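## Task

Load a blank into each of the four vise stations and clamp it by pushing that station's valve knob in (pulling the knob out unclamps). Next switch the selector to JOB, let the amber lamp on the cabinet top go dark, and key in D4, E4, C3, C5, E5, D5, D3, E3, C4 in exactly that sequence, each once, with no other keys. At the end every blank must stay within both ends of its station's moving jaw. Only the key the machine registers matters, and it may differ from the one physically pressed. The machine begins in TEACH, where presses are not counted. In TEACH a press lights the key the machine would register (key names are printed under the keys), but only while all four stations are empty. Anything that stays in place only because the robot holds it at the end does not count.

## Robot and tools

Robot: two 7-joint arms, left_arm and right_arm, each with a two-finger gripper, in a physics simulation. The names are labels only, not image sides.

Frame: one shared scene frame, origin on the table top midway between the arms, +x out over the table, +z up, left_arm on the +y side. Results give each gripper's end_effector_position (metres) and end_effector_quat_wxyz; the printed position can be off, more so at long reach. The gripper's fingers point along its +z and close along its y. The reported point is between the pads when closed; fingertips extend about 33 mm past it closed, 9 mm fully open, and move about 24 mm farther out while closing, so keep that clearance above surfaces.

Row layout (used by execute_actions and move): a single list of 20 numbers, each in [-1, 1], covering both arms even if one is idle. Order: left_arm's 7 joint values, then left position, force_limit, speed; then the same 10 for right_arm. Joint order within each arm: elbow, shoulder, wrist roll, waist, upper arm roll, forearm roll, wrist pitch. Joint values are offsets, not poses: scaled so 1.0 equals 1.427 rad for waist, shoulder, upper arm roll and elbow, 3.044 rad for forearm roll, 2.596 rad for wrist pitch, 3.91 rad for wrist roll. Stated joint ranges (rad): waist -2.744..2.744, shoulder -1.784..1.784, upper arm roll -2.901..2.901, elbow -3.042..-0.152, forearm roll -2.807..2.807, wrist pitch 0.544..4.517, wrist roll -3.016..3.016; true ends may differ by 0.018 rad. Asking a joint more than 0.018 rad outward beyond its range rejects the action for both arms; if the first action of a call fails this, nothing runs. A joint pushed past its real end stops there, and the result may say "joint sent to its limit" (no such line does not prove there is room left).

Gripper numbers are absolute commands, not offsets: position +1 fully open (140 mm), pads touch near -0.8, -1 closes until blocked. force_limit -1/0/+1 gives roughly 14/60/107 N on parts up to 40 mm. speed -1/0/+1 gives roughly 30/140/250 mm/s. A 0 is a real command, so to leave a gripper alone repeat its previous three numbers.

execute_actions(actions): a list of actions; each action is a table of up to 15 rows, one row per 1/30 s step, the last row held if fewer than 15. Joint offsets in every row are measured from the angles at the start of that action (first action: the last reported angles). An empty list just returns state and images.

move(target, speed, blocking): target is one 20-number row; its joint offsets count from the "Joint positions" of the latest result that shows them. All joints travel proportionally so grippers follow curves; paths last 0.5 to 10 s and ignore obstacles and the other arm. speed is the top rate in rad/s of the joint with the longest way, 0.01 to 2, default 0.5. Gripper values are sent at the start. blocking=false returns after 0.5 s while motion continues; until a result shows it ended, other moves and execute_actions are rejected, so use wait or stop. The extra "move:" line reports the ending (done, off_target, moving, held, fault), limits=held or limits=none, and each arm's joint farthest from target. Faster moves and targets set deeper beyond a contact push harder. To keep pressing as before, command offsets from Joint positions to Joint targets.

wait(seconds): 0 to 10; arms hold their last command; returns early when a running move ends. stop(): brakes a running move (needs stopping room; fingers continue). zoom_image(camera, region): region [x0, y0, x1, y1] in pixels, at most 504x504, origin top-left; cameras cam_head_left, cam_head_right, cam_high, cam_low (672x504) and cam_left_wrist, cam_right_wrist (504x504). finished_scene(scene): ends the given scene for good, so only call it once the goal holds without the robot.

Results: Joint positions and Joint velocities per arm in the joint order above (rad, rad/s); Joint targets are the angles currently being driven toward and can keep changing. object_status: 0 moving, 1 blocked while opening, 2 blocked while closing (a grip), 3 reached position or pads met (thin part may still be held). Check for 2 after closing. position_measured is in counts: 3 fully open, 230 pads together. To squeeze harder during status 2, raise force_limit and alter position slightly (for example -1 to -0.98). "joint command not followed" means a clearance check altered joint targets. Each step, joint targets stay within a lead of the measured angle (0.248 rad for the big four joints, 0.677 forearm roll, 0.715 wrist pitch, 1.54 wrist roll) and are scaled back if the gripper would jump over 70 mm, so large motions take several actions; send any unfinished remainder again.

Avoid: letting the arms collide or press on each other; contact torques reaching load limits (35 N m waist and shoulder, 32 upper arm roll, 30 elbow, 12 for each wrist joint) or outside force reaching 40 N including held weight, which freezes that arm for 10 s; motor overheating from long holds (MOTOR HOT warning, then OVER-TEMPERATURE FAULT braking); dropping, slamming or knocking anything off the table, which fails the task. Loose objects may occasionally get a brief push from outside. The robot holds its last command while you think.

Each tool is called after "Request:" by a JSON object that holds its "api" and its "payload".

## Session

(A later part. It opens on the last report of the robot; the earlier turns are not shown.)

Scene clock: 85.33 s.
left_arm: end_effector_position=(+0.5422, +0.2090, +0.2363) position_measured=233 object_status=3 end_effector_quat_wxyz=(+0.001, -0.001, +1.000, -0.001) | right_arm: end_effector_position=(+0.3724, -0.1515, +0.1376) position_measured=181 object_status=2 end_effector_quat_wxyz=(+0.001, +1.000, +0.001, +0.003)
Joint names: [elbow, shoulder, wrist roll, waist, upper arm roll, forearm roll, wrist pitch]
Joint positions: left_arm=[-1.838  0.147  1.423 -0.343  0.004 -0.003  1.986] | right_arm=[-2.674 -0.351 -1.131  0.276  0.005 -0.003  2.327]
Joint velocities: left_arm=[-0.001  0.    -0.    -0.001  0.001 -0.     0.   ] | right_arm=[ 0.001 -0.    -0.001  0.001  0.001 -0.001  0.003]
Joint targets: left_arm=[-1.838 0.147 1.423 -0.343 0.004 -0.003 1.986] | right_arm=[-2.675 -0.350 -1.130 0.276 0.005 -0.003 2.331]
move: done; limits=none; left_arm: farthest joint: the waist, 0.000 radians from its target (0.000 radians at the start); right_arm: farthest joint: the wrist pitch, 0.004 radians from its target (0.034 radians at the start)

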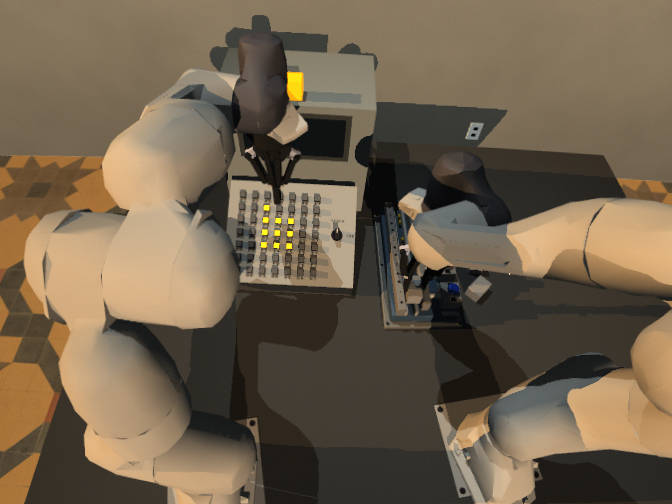

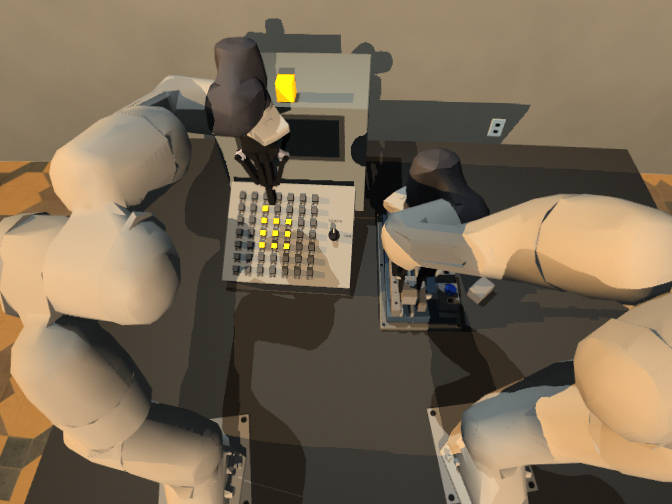

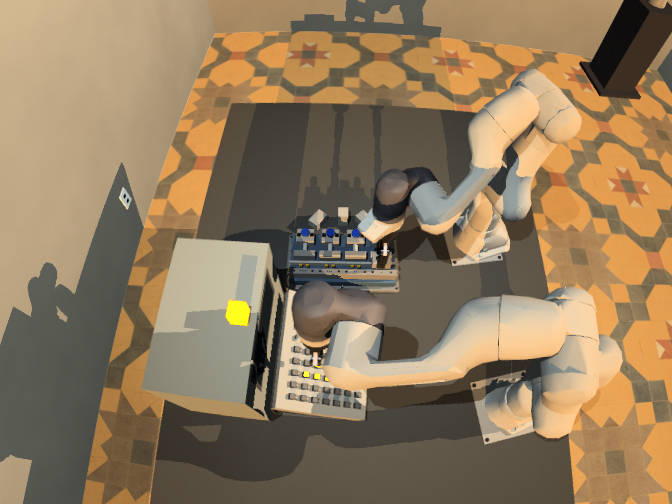

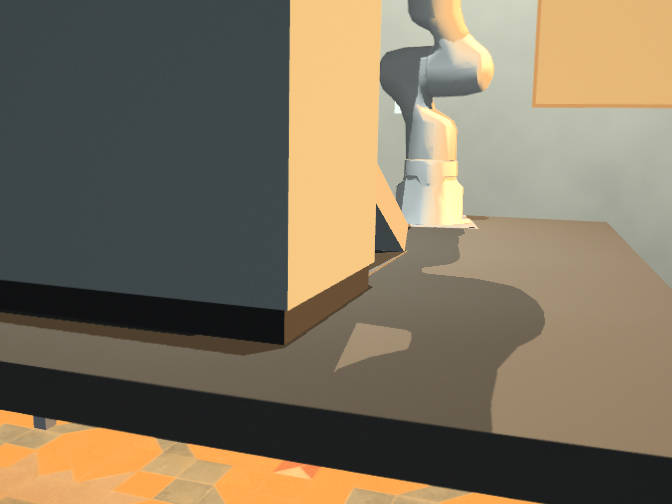

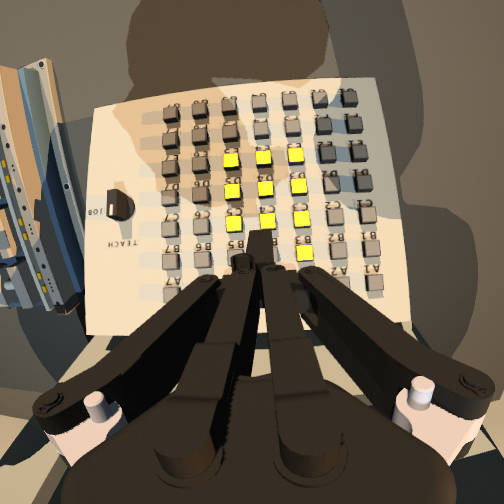

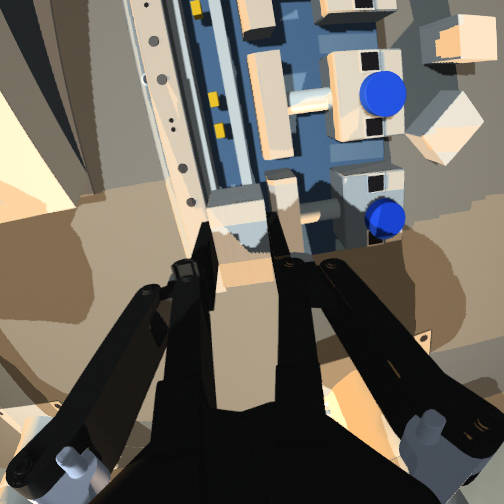

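Request:
{"api": "move", "payload": {"target": [0,0,0,0,0,0,0,-1,0,1, -0.0150,-0.0175,0.003,0.0075,0,0,0.0,-1,0,0], "speed": 0.06}}

Request:
{"api": "move", "payload": {"target": [0,0,0,0,0,0,0,-1,0,1, -0.0068,0.0115,0,0,0,0,0.0108,-1,0,0], "speed": 0.04}}

Scene clock: 87.13 s.
left_arm: end_effector_position=(+0.5422, +0.2090, +0.2363) position_measured=233 object_status=3 end_effector_quat_wxyz=(+0.001, -0.001, +1.000, -0.001) | right_arm: end_effector_position=(+0.3649, -0.1511, +0.1370) position_measured=181 object_status=2 end_effector_quat_wxyz=(+0.001, +1.000, +0.002, +0.003)
Joint names: [elbow, shoulder, wrist roll, waist, upper arm roll, forearm roll, wrist pitch]
Joint positions: left_arm=[-1.838  0.147  1.423 -0.343  0.004 -0.003  1.986] | right_arm=[-2.695 -0.372 -1.125  0.285  0.005 -0.003  2.328]
Joint velocities: left_arm=[-0.001 -0.001  0.001  0.001 -0.    -0.001  0.001] | right_arm=[-0.001 -0.001  0.007 -0.001 -0.    -0.001  0.   ]
Joint targets: left_arm=[-1.838 0.147 1.423 -0.343 0.004 -0.003 1.986] | right_arm=[-2.696 -0.376 -1.119 0.287 0.005 -0.003 2.327]
move: done; limits=none; left_arm: farthest joint: the waist, 0.000 radians from its target (0.000 radians at the start); right_arm: farthest joint: the wrist roll, 0.006 radians from its target (0.012 radians at the start)

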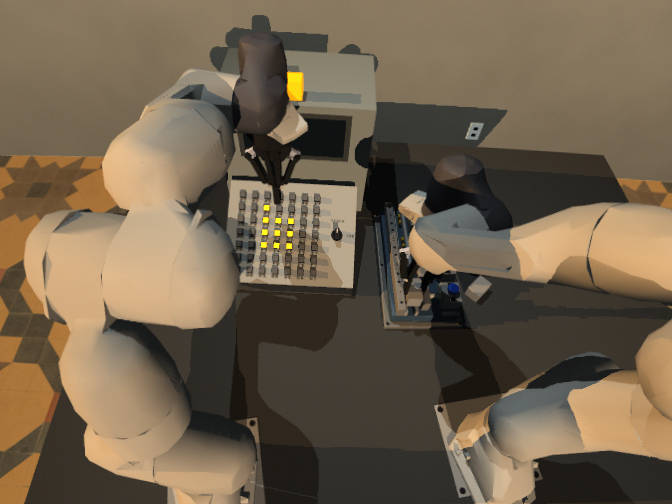

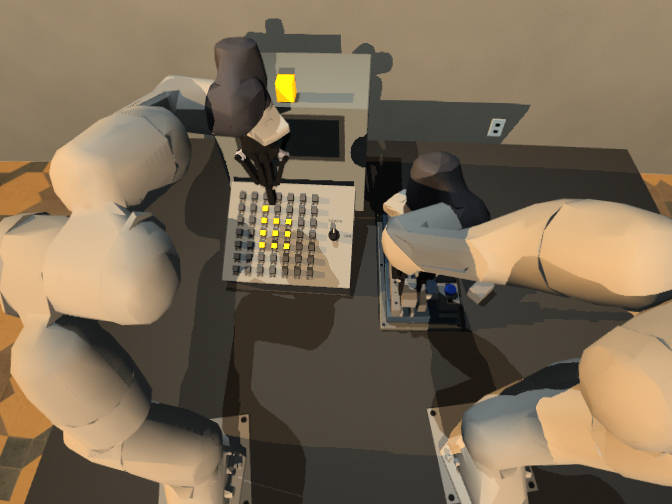

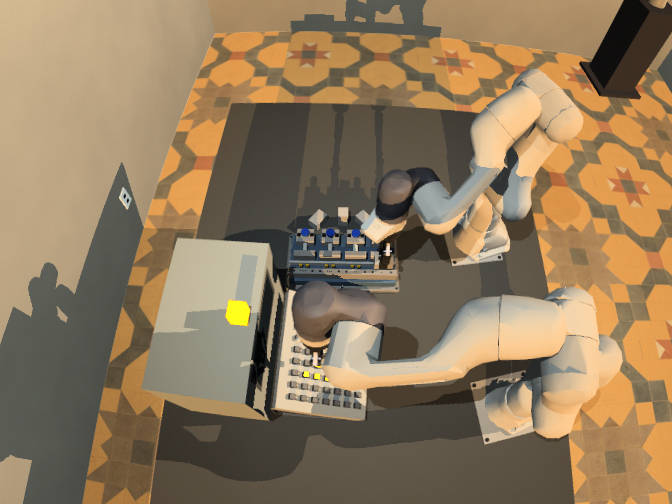

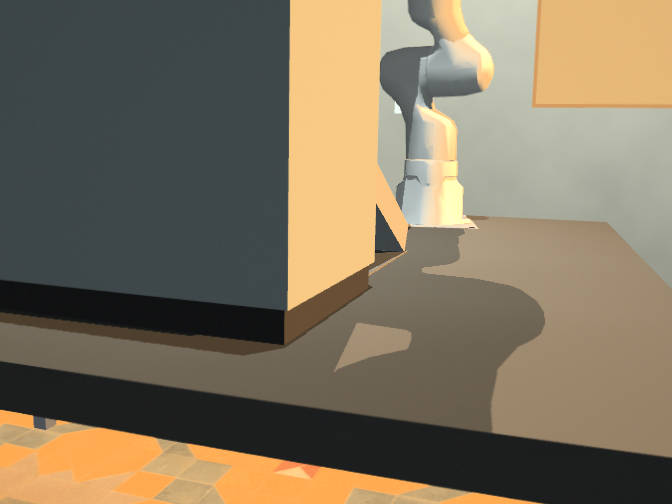

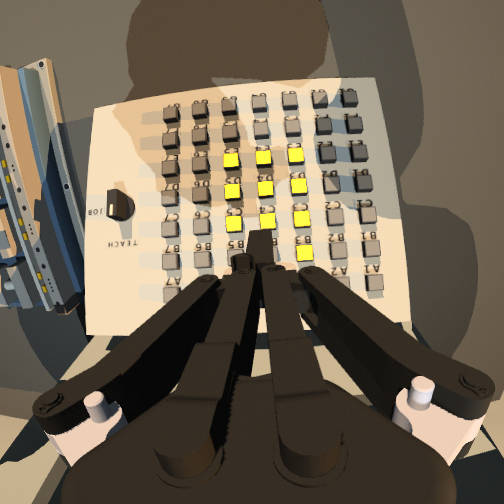

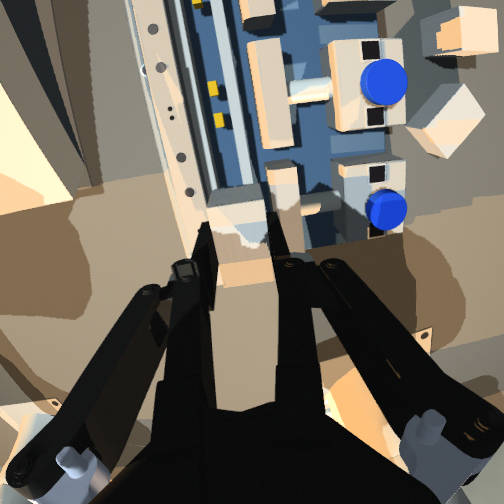

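Scene clock: 88.07 s.
left_arm: end_effector_position=(+0.5422, +0.2090, +0.2363) position_measured=233 object_status=3 end_effector_quat_wxyz=(+0.001, -0.001, +1.000, -0.001) | right_arm: end_effector_position=(+0.3653, -0.1509, +0.1332) position_measured=181 object_status=2 end_effector_quat_wxyz=(+0.001, +1.000, +0.003, +0.004)
Joint names: [elbow, shoulder, wrist roll, waist, upper arm roll, forearm roll, wrist pitch]
Joint positions: left_arm=[-1.838  0.147  1.423 -0.343  0.004 -0.003  1.986] | right_arm=[-2.7   -0.364 -1.125  0.285  0.005 -0.003  2.342]
Joint velocities: left_arm=[ 0.     0.001  0.001  0.    -0.    -0.001 -0.   ] | right_arm=[ 0.001 -0.    -0.001 -0.    -0.     0.     0.   ]
Joint targets: left_arm=[-1.838 0.147 1.423 -0.343 0.004 -0.003 1.986] | right_arm=[-2.705 -0.356 -1.125 0.285 0.005 -0.003 2.356]
move: off_target (right_arm); limits=none; left_arm: farthest joint: the waist, 0.000 radians from its target (0.000 radians at the start); right_arm: farthest joint: the wrist pitch, 0.014 radians from its target (0.028 radians at the start)

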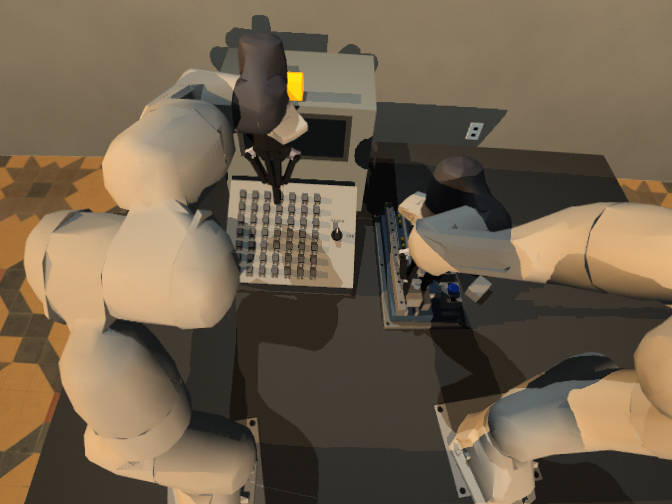

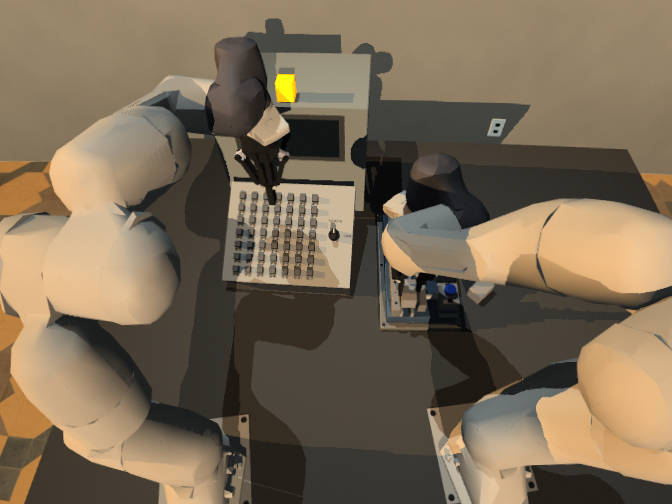

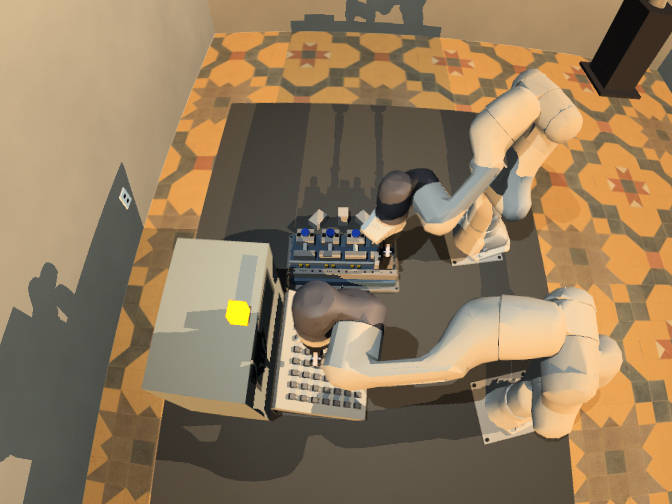

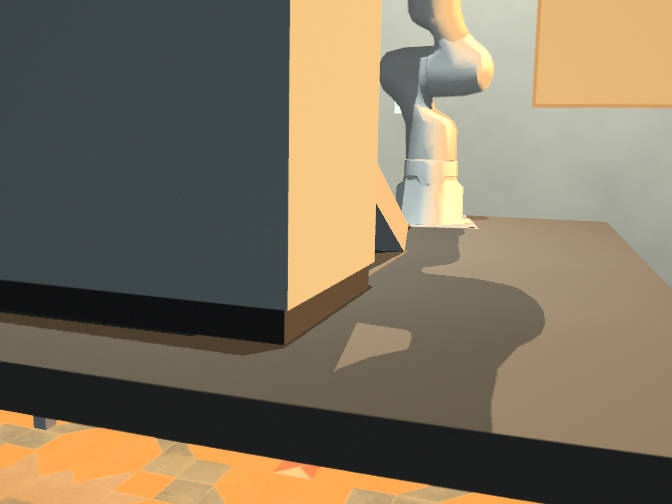

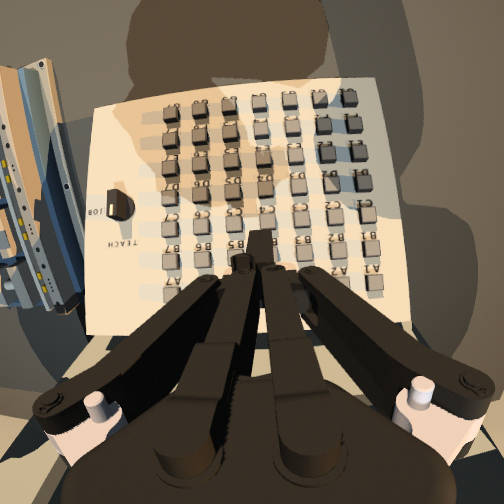

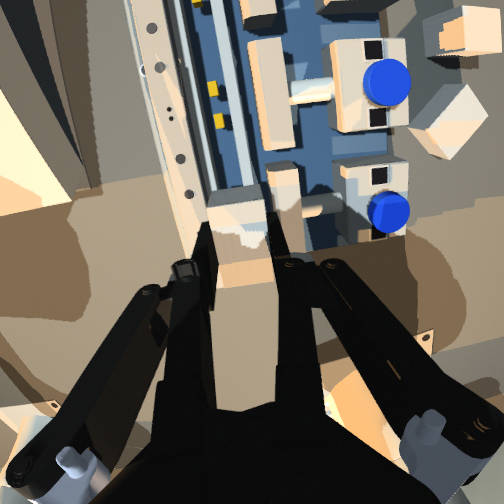

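Request:
{"api": "execute_actions", "payload": {"actions": [[[0,0,0,0,0,0,0,-1,0,1, 0,0,0,0,0,0,0,-0.25,0,0.3]],[[0,0,0,0,0,0,0,-1,0,1, 0.03,-0.04,0,0,0,0,-0.037,-0.25,0,0.3]],[[0,0,0,0,0,0,0,-1,0,1, 0.0,0,0,0,0,0,0,-0.25,0,0.3]]]}}

Scene clock: 90.87 s.
left_arm: end_effector_position=(+0.5422, +0.2090, +0.2363) position_measured=233 object_status=3 end_effector_quat_wxyz=(+0.001, -0.001, +1.000, -0.001) | right_arm: end_effector_position=(+0.3683, -0.1496, +0.1655) position_measured=160 object_status=3 end_effector_quat_wxyz=(-0.001, +1.000, +0.003, +0.008)
Joint names: [elbow, shoulder, wrist roll, waist, upper arm roll, forearm roll, wrist pitch]
Joint positions: left_arm=[-1.838  0.147  1.423 -0.343  0.004 -0.003  1.986] | right_arm=[-2.658 -0.421 -1.126  0.285  0.005 -0.003  2.252]
Joint velocities: left_arm=[ 0.001 -0.001 -0.001  0.     0.    -0.     0.   ] | right_arm=[ 0.001  0.    -0.002 -0.001  0.001  0.    -0.   ]
Joint targets: left_arm=[-1.838 0.147 1.423 -0.343 0.004 -0.003 1.986] | right_arm=[-2.658 -0.421 -1.126 0.285 0.005 -0.003 2.252]

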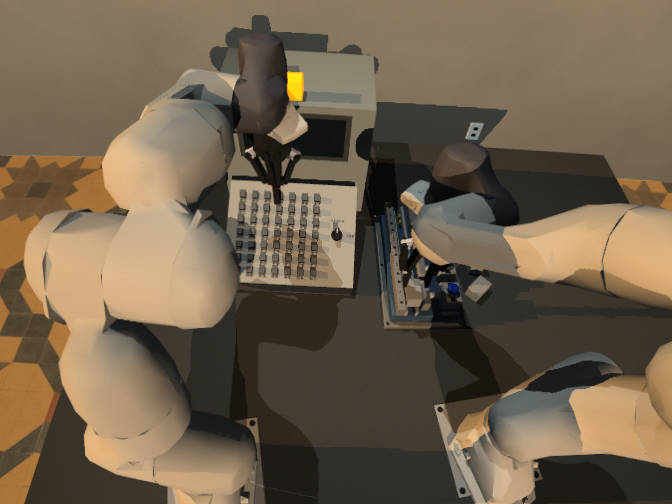

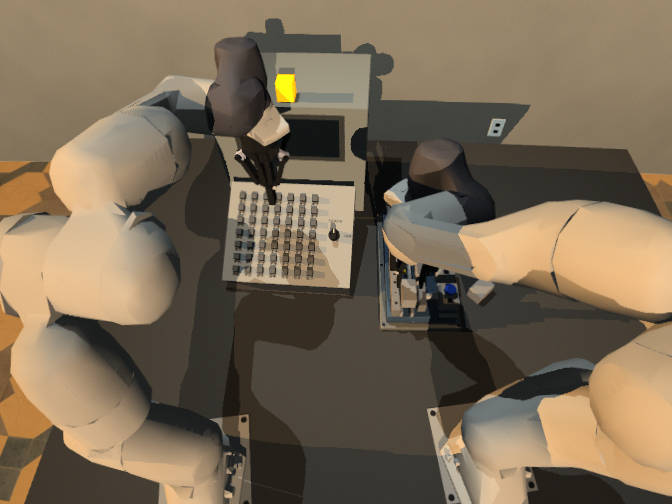

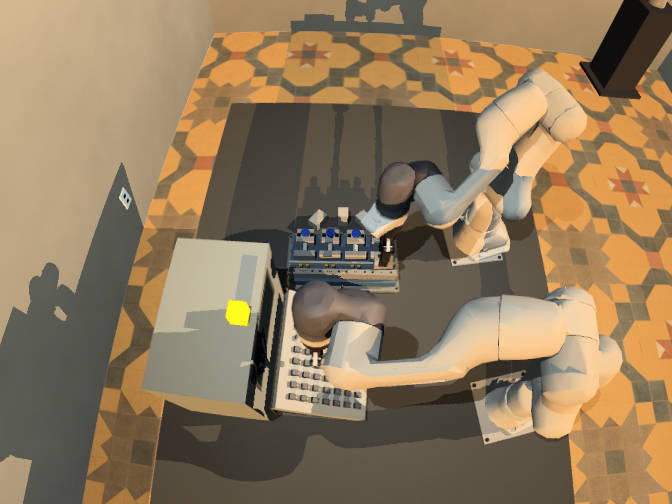

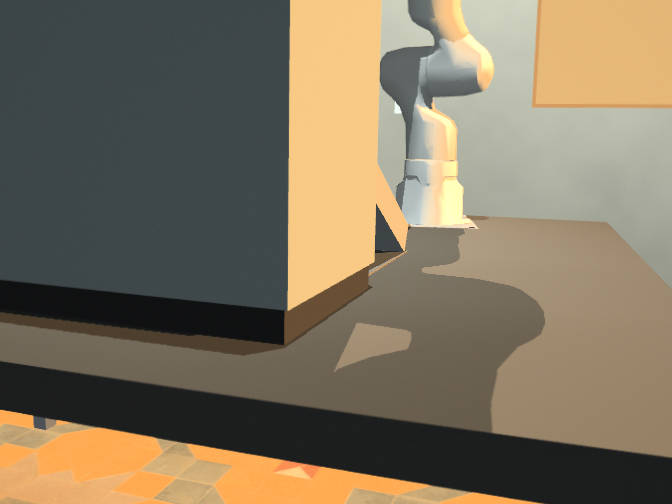

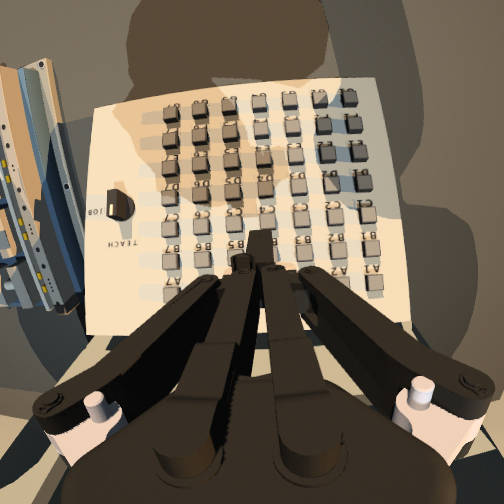

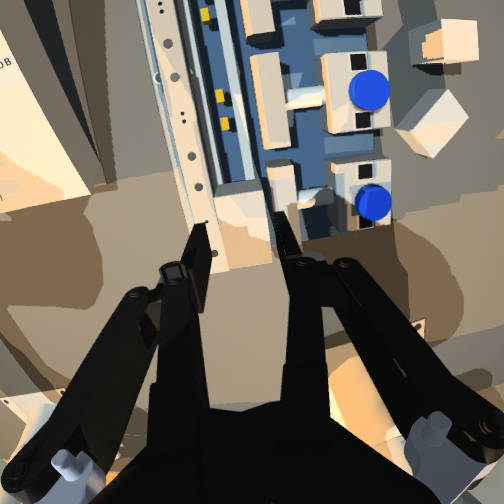

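Request:
{"api": "move", "payload": {"target": [0,0,0,0,0,0,0,-1,0,1, -0.0445,-0.1243,-0.0608,-0.1668,0,0,-0.0493,-1,0,1], "speed": 0.4}}

Scene clock: 93.37 s.
left_arm: end_effector_position=(+0.5422, +0.2090, +0.2363) position_measured=233 object_status=3 end_effector_quat_wxyz=(+0.001, -0.001, +1.000, -0.001) | right_arm: end_effector_position=(+0.3569, -0.2463, +0.1911) position_measured=233 object_status=3 end_effector_quat_wxyz=(+0.003, +1.000, -0.000, +0.002)
Joint names: [elbow, shoulder, wrist roll, waist, upper arm roll, forearm roll, wrist pitch]
Joint positions: left_arm=[-1.838  0.147  1.423 -0.343  0.004 -0.003  1.986] | right_arm=[-2.72  -0.596 -1.357  0.049  0.005 -0.003  2.126]
Joint velocities: left_arm=[ 0.001  0.     0.     0.001 -0.     0.    -0.   ] | right_arm=[ 0.001 -0.002 -0.008 -0.     0.001  0.001  0.001]
Joint targets: left_arm=[-1.838 0.147 1.423 -0.343 0.004 -0.003 1.986] | right_arm=[-2.721 -0.598 -1.363 0.047 0.005 -0.003 2.124]
move: done; limits=none; left_arm: farthest joint: the waist, 0.000 radians from its target (0.000 radians at the start); right_arm: farthest joint: the wrist roll, 0.006 radians from its target (0.238 radians at the start)

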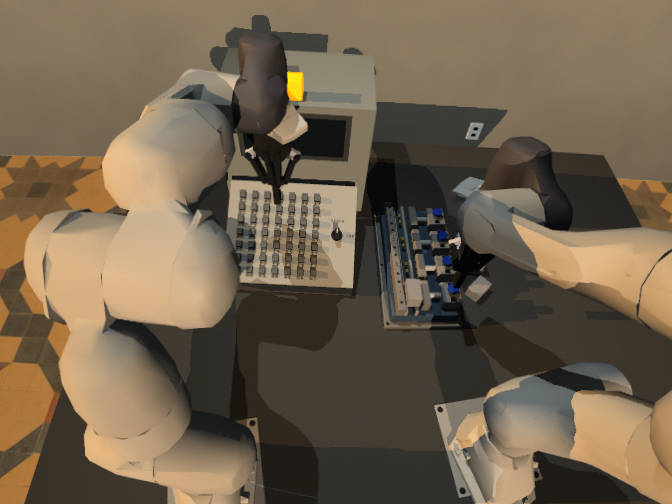

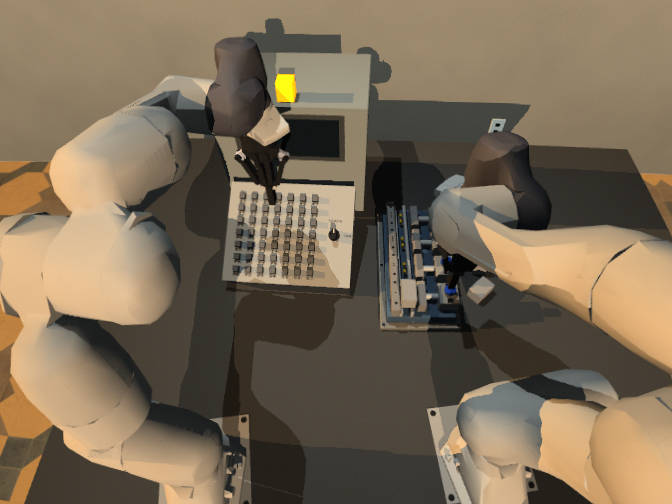

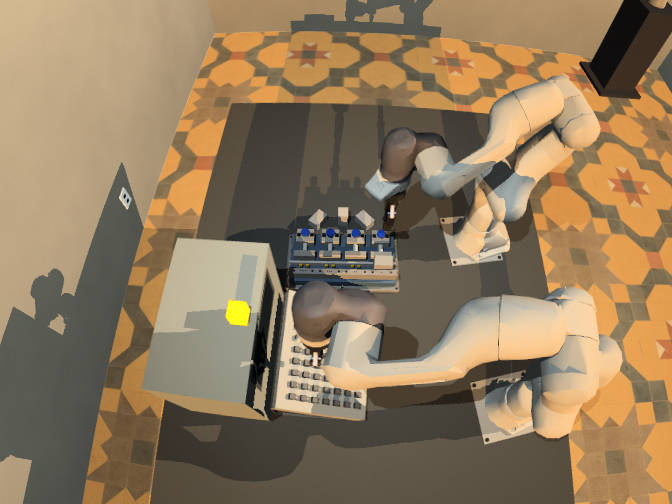

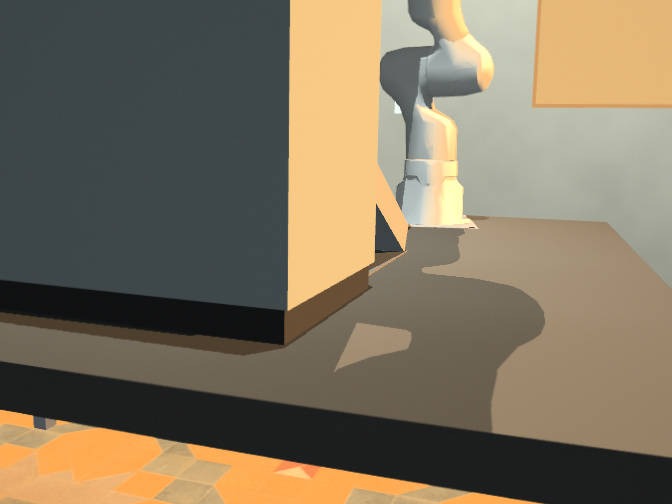

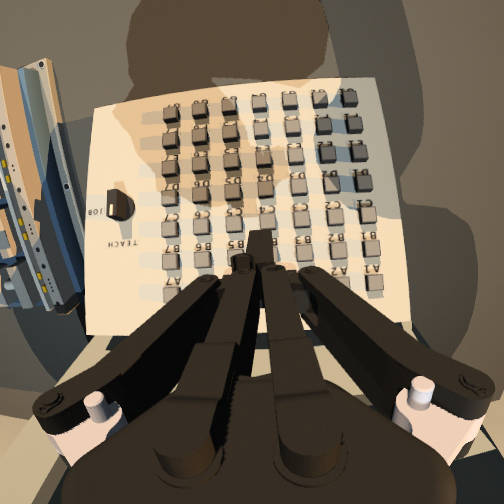

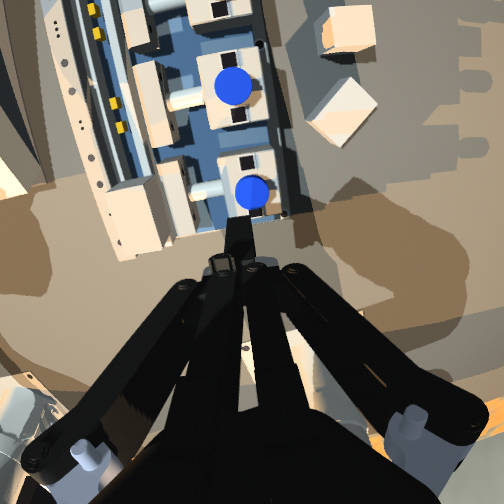

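Request:
{"api": "zoom_image", "payload": {"camera": "cam_right_wrist", "region": [60, 120, 300, 280]}}

Request:
{"api": "zoom_image", "payload": {"camera": "cam_head_left", "region": [370, 240, 480, 335]}}

Request:
{"api": "zoom_image", "payload": {"camera": "cam_high", "region": [280, 200, 410, 300]}}

Region (60, 120, 300, 280) of cam_right_wrist's 504x504 image, scaled by 2.100, with more detail than that image has.

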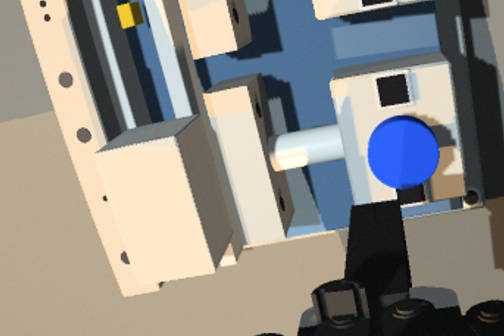

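Region (370, 240, 480, 335) of cam_head_left's 672x504 image, scaled by 4.582, with more detail than that image has; it fills the top 435 rows of this view, and the rest is white.

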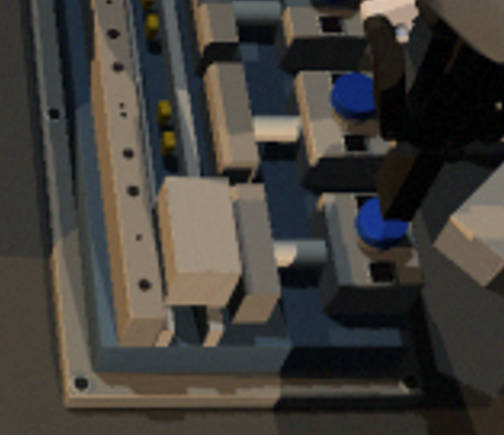

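Region (280, 200, 410, 300) of cam_high's 672x504 image, scaled by 3.877, with more detail than that image has; it fills the top 388 rows of this view, and the rest is white.

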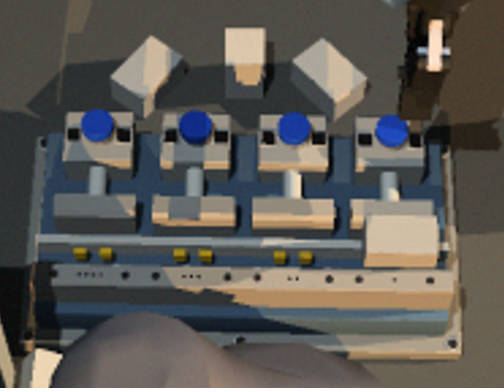

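Request:
{"api": "move", "payload": {"target": [0,0,0,0,0,0,0,-1,0,1, 0.042,0.1226,0.0608,0.1668,0,0,0.046,-0.2,0,1], "speed": 0.45}}

Scene clock: 95.77 s.
left_arm: end_effector_position=(+0.5422, +0.2090, +0.2363) position_measured=233 object_status=3 end_effector_quat_wxyz=(+0.001, -0.001, +1.000, -0.001) | right_arm: end_effector_position=(+0.3646, -0.1513, +0.1641) position_measured=154 object_status=3 end_effector_quat_wxyz=(+0.001, +1.000, +0.003, +0.003)
Joint names: [elbow, shoulder, wrist roll, waist, upper arm roll, forearm roll, wrist pitch]
Joint positions: left_arm=[-1.838  0.147  1.423 -0.343  0.004 -0.003  1.986] | right_arm=[-2.661 -0.423 -1.125  0.285  0.006 -0.003  2.243]
Joint velocities: left_arm=[-0.001 -0.001  0.002  0.001  0.     0.     0.   ] | right_arm=[0.001 0.    0.007 0.001 0.001 0.002 0.001]
Joint targets: left_arm=[-1.838 0.147 1.423 -0.343 0.004 -0.003 1.986] | right_arm=[-2.660 -0.421 -1.120 0.287 0.005 -0.003 2.245]
move: done; limits=none; left_arm: farthest joint: the waist, 0.000 radians from its target (0.000 radians at the start); right_arm: farthest joint: the wrist roll, 0.006 radians from its target (0.240 radians at the start)

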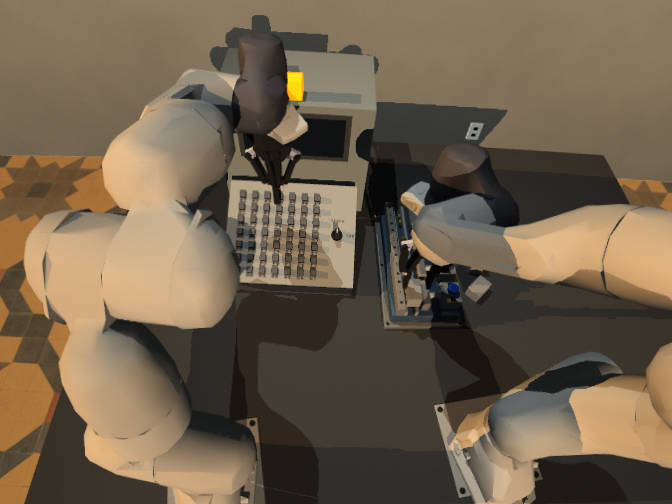

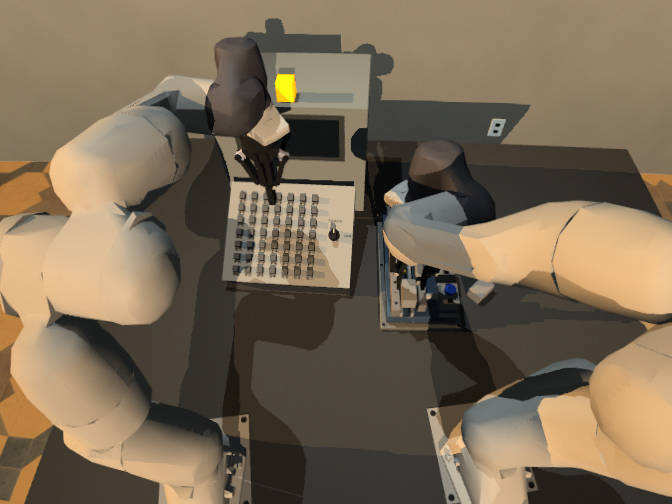

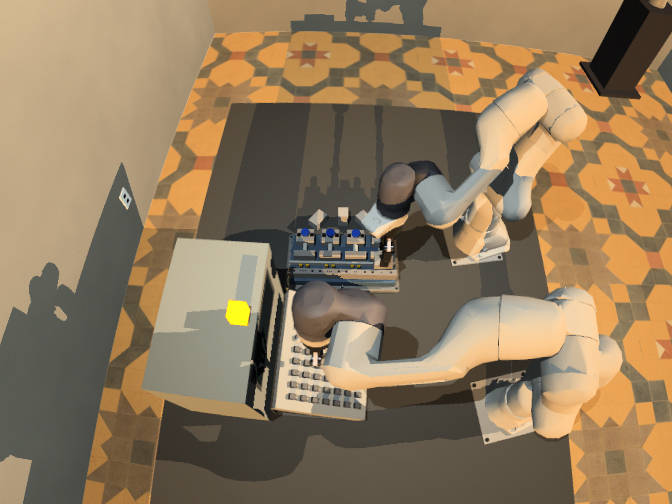

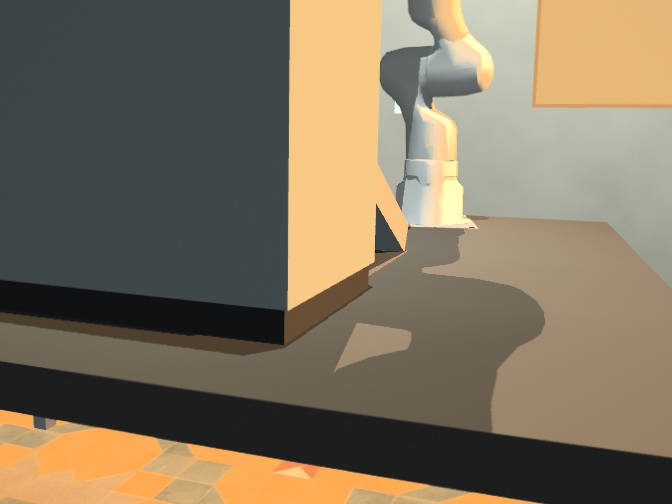

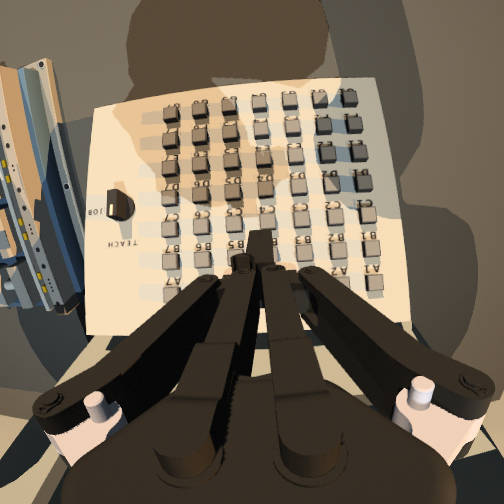

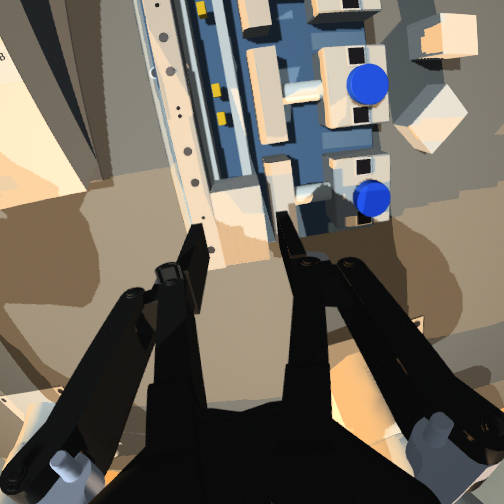

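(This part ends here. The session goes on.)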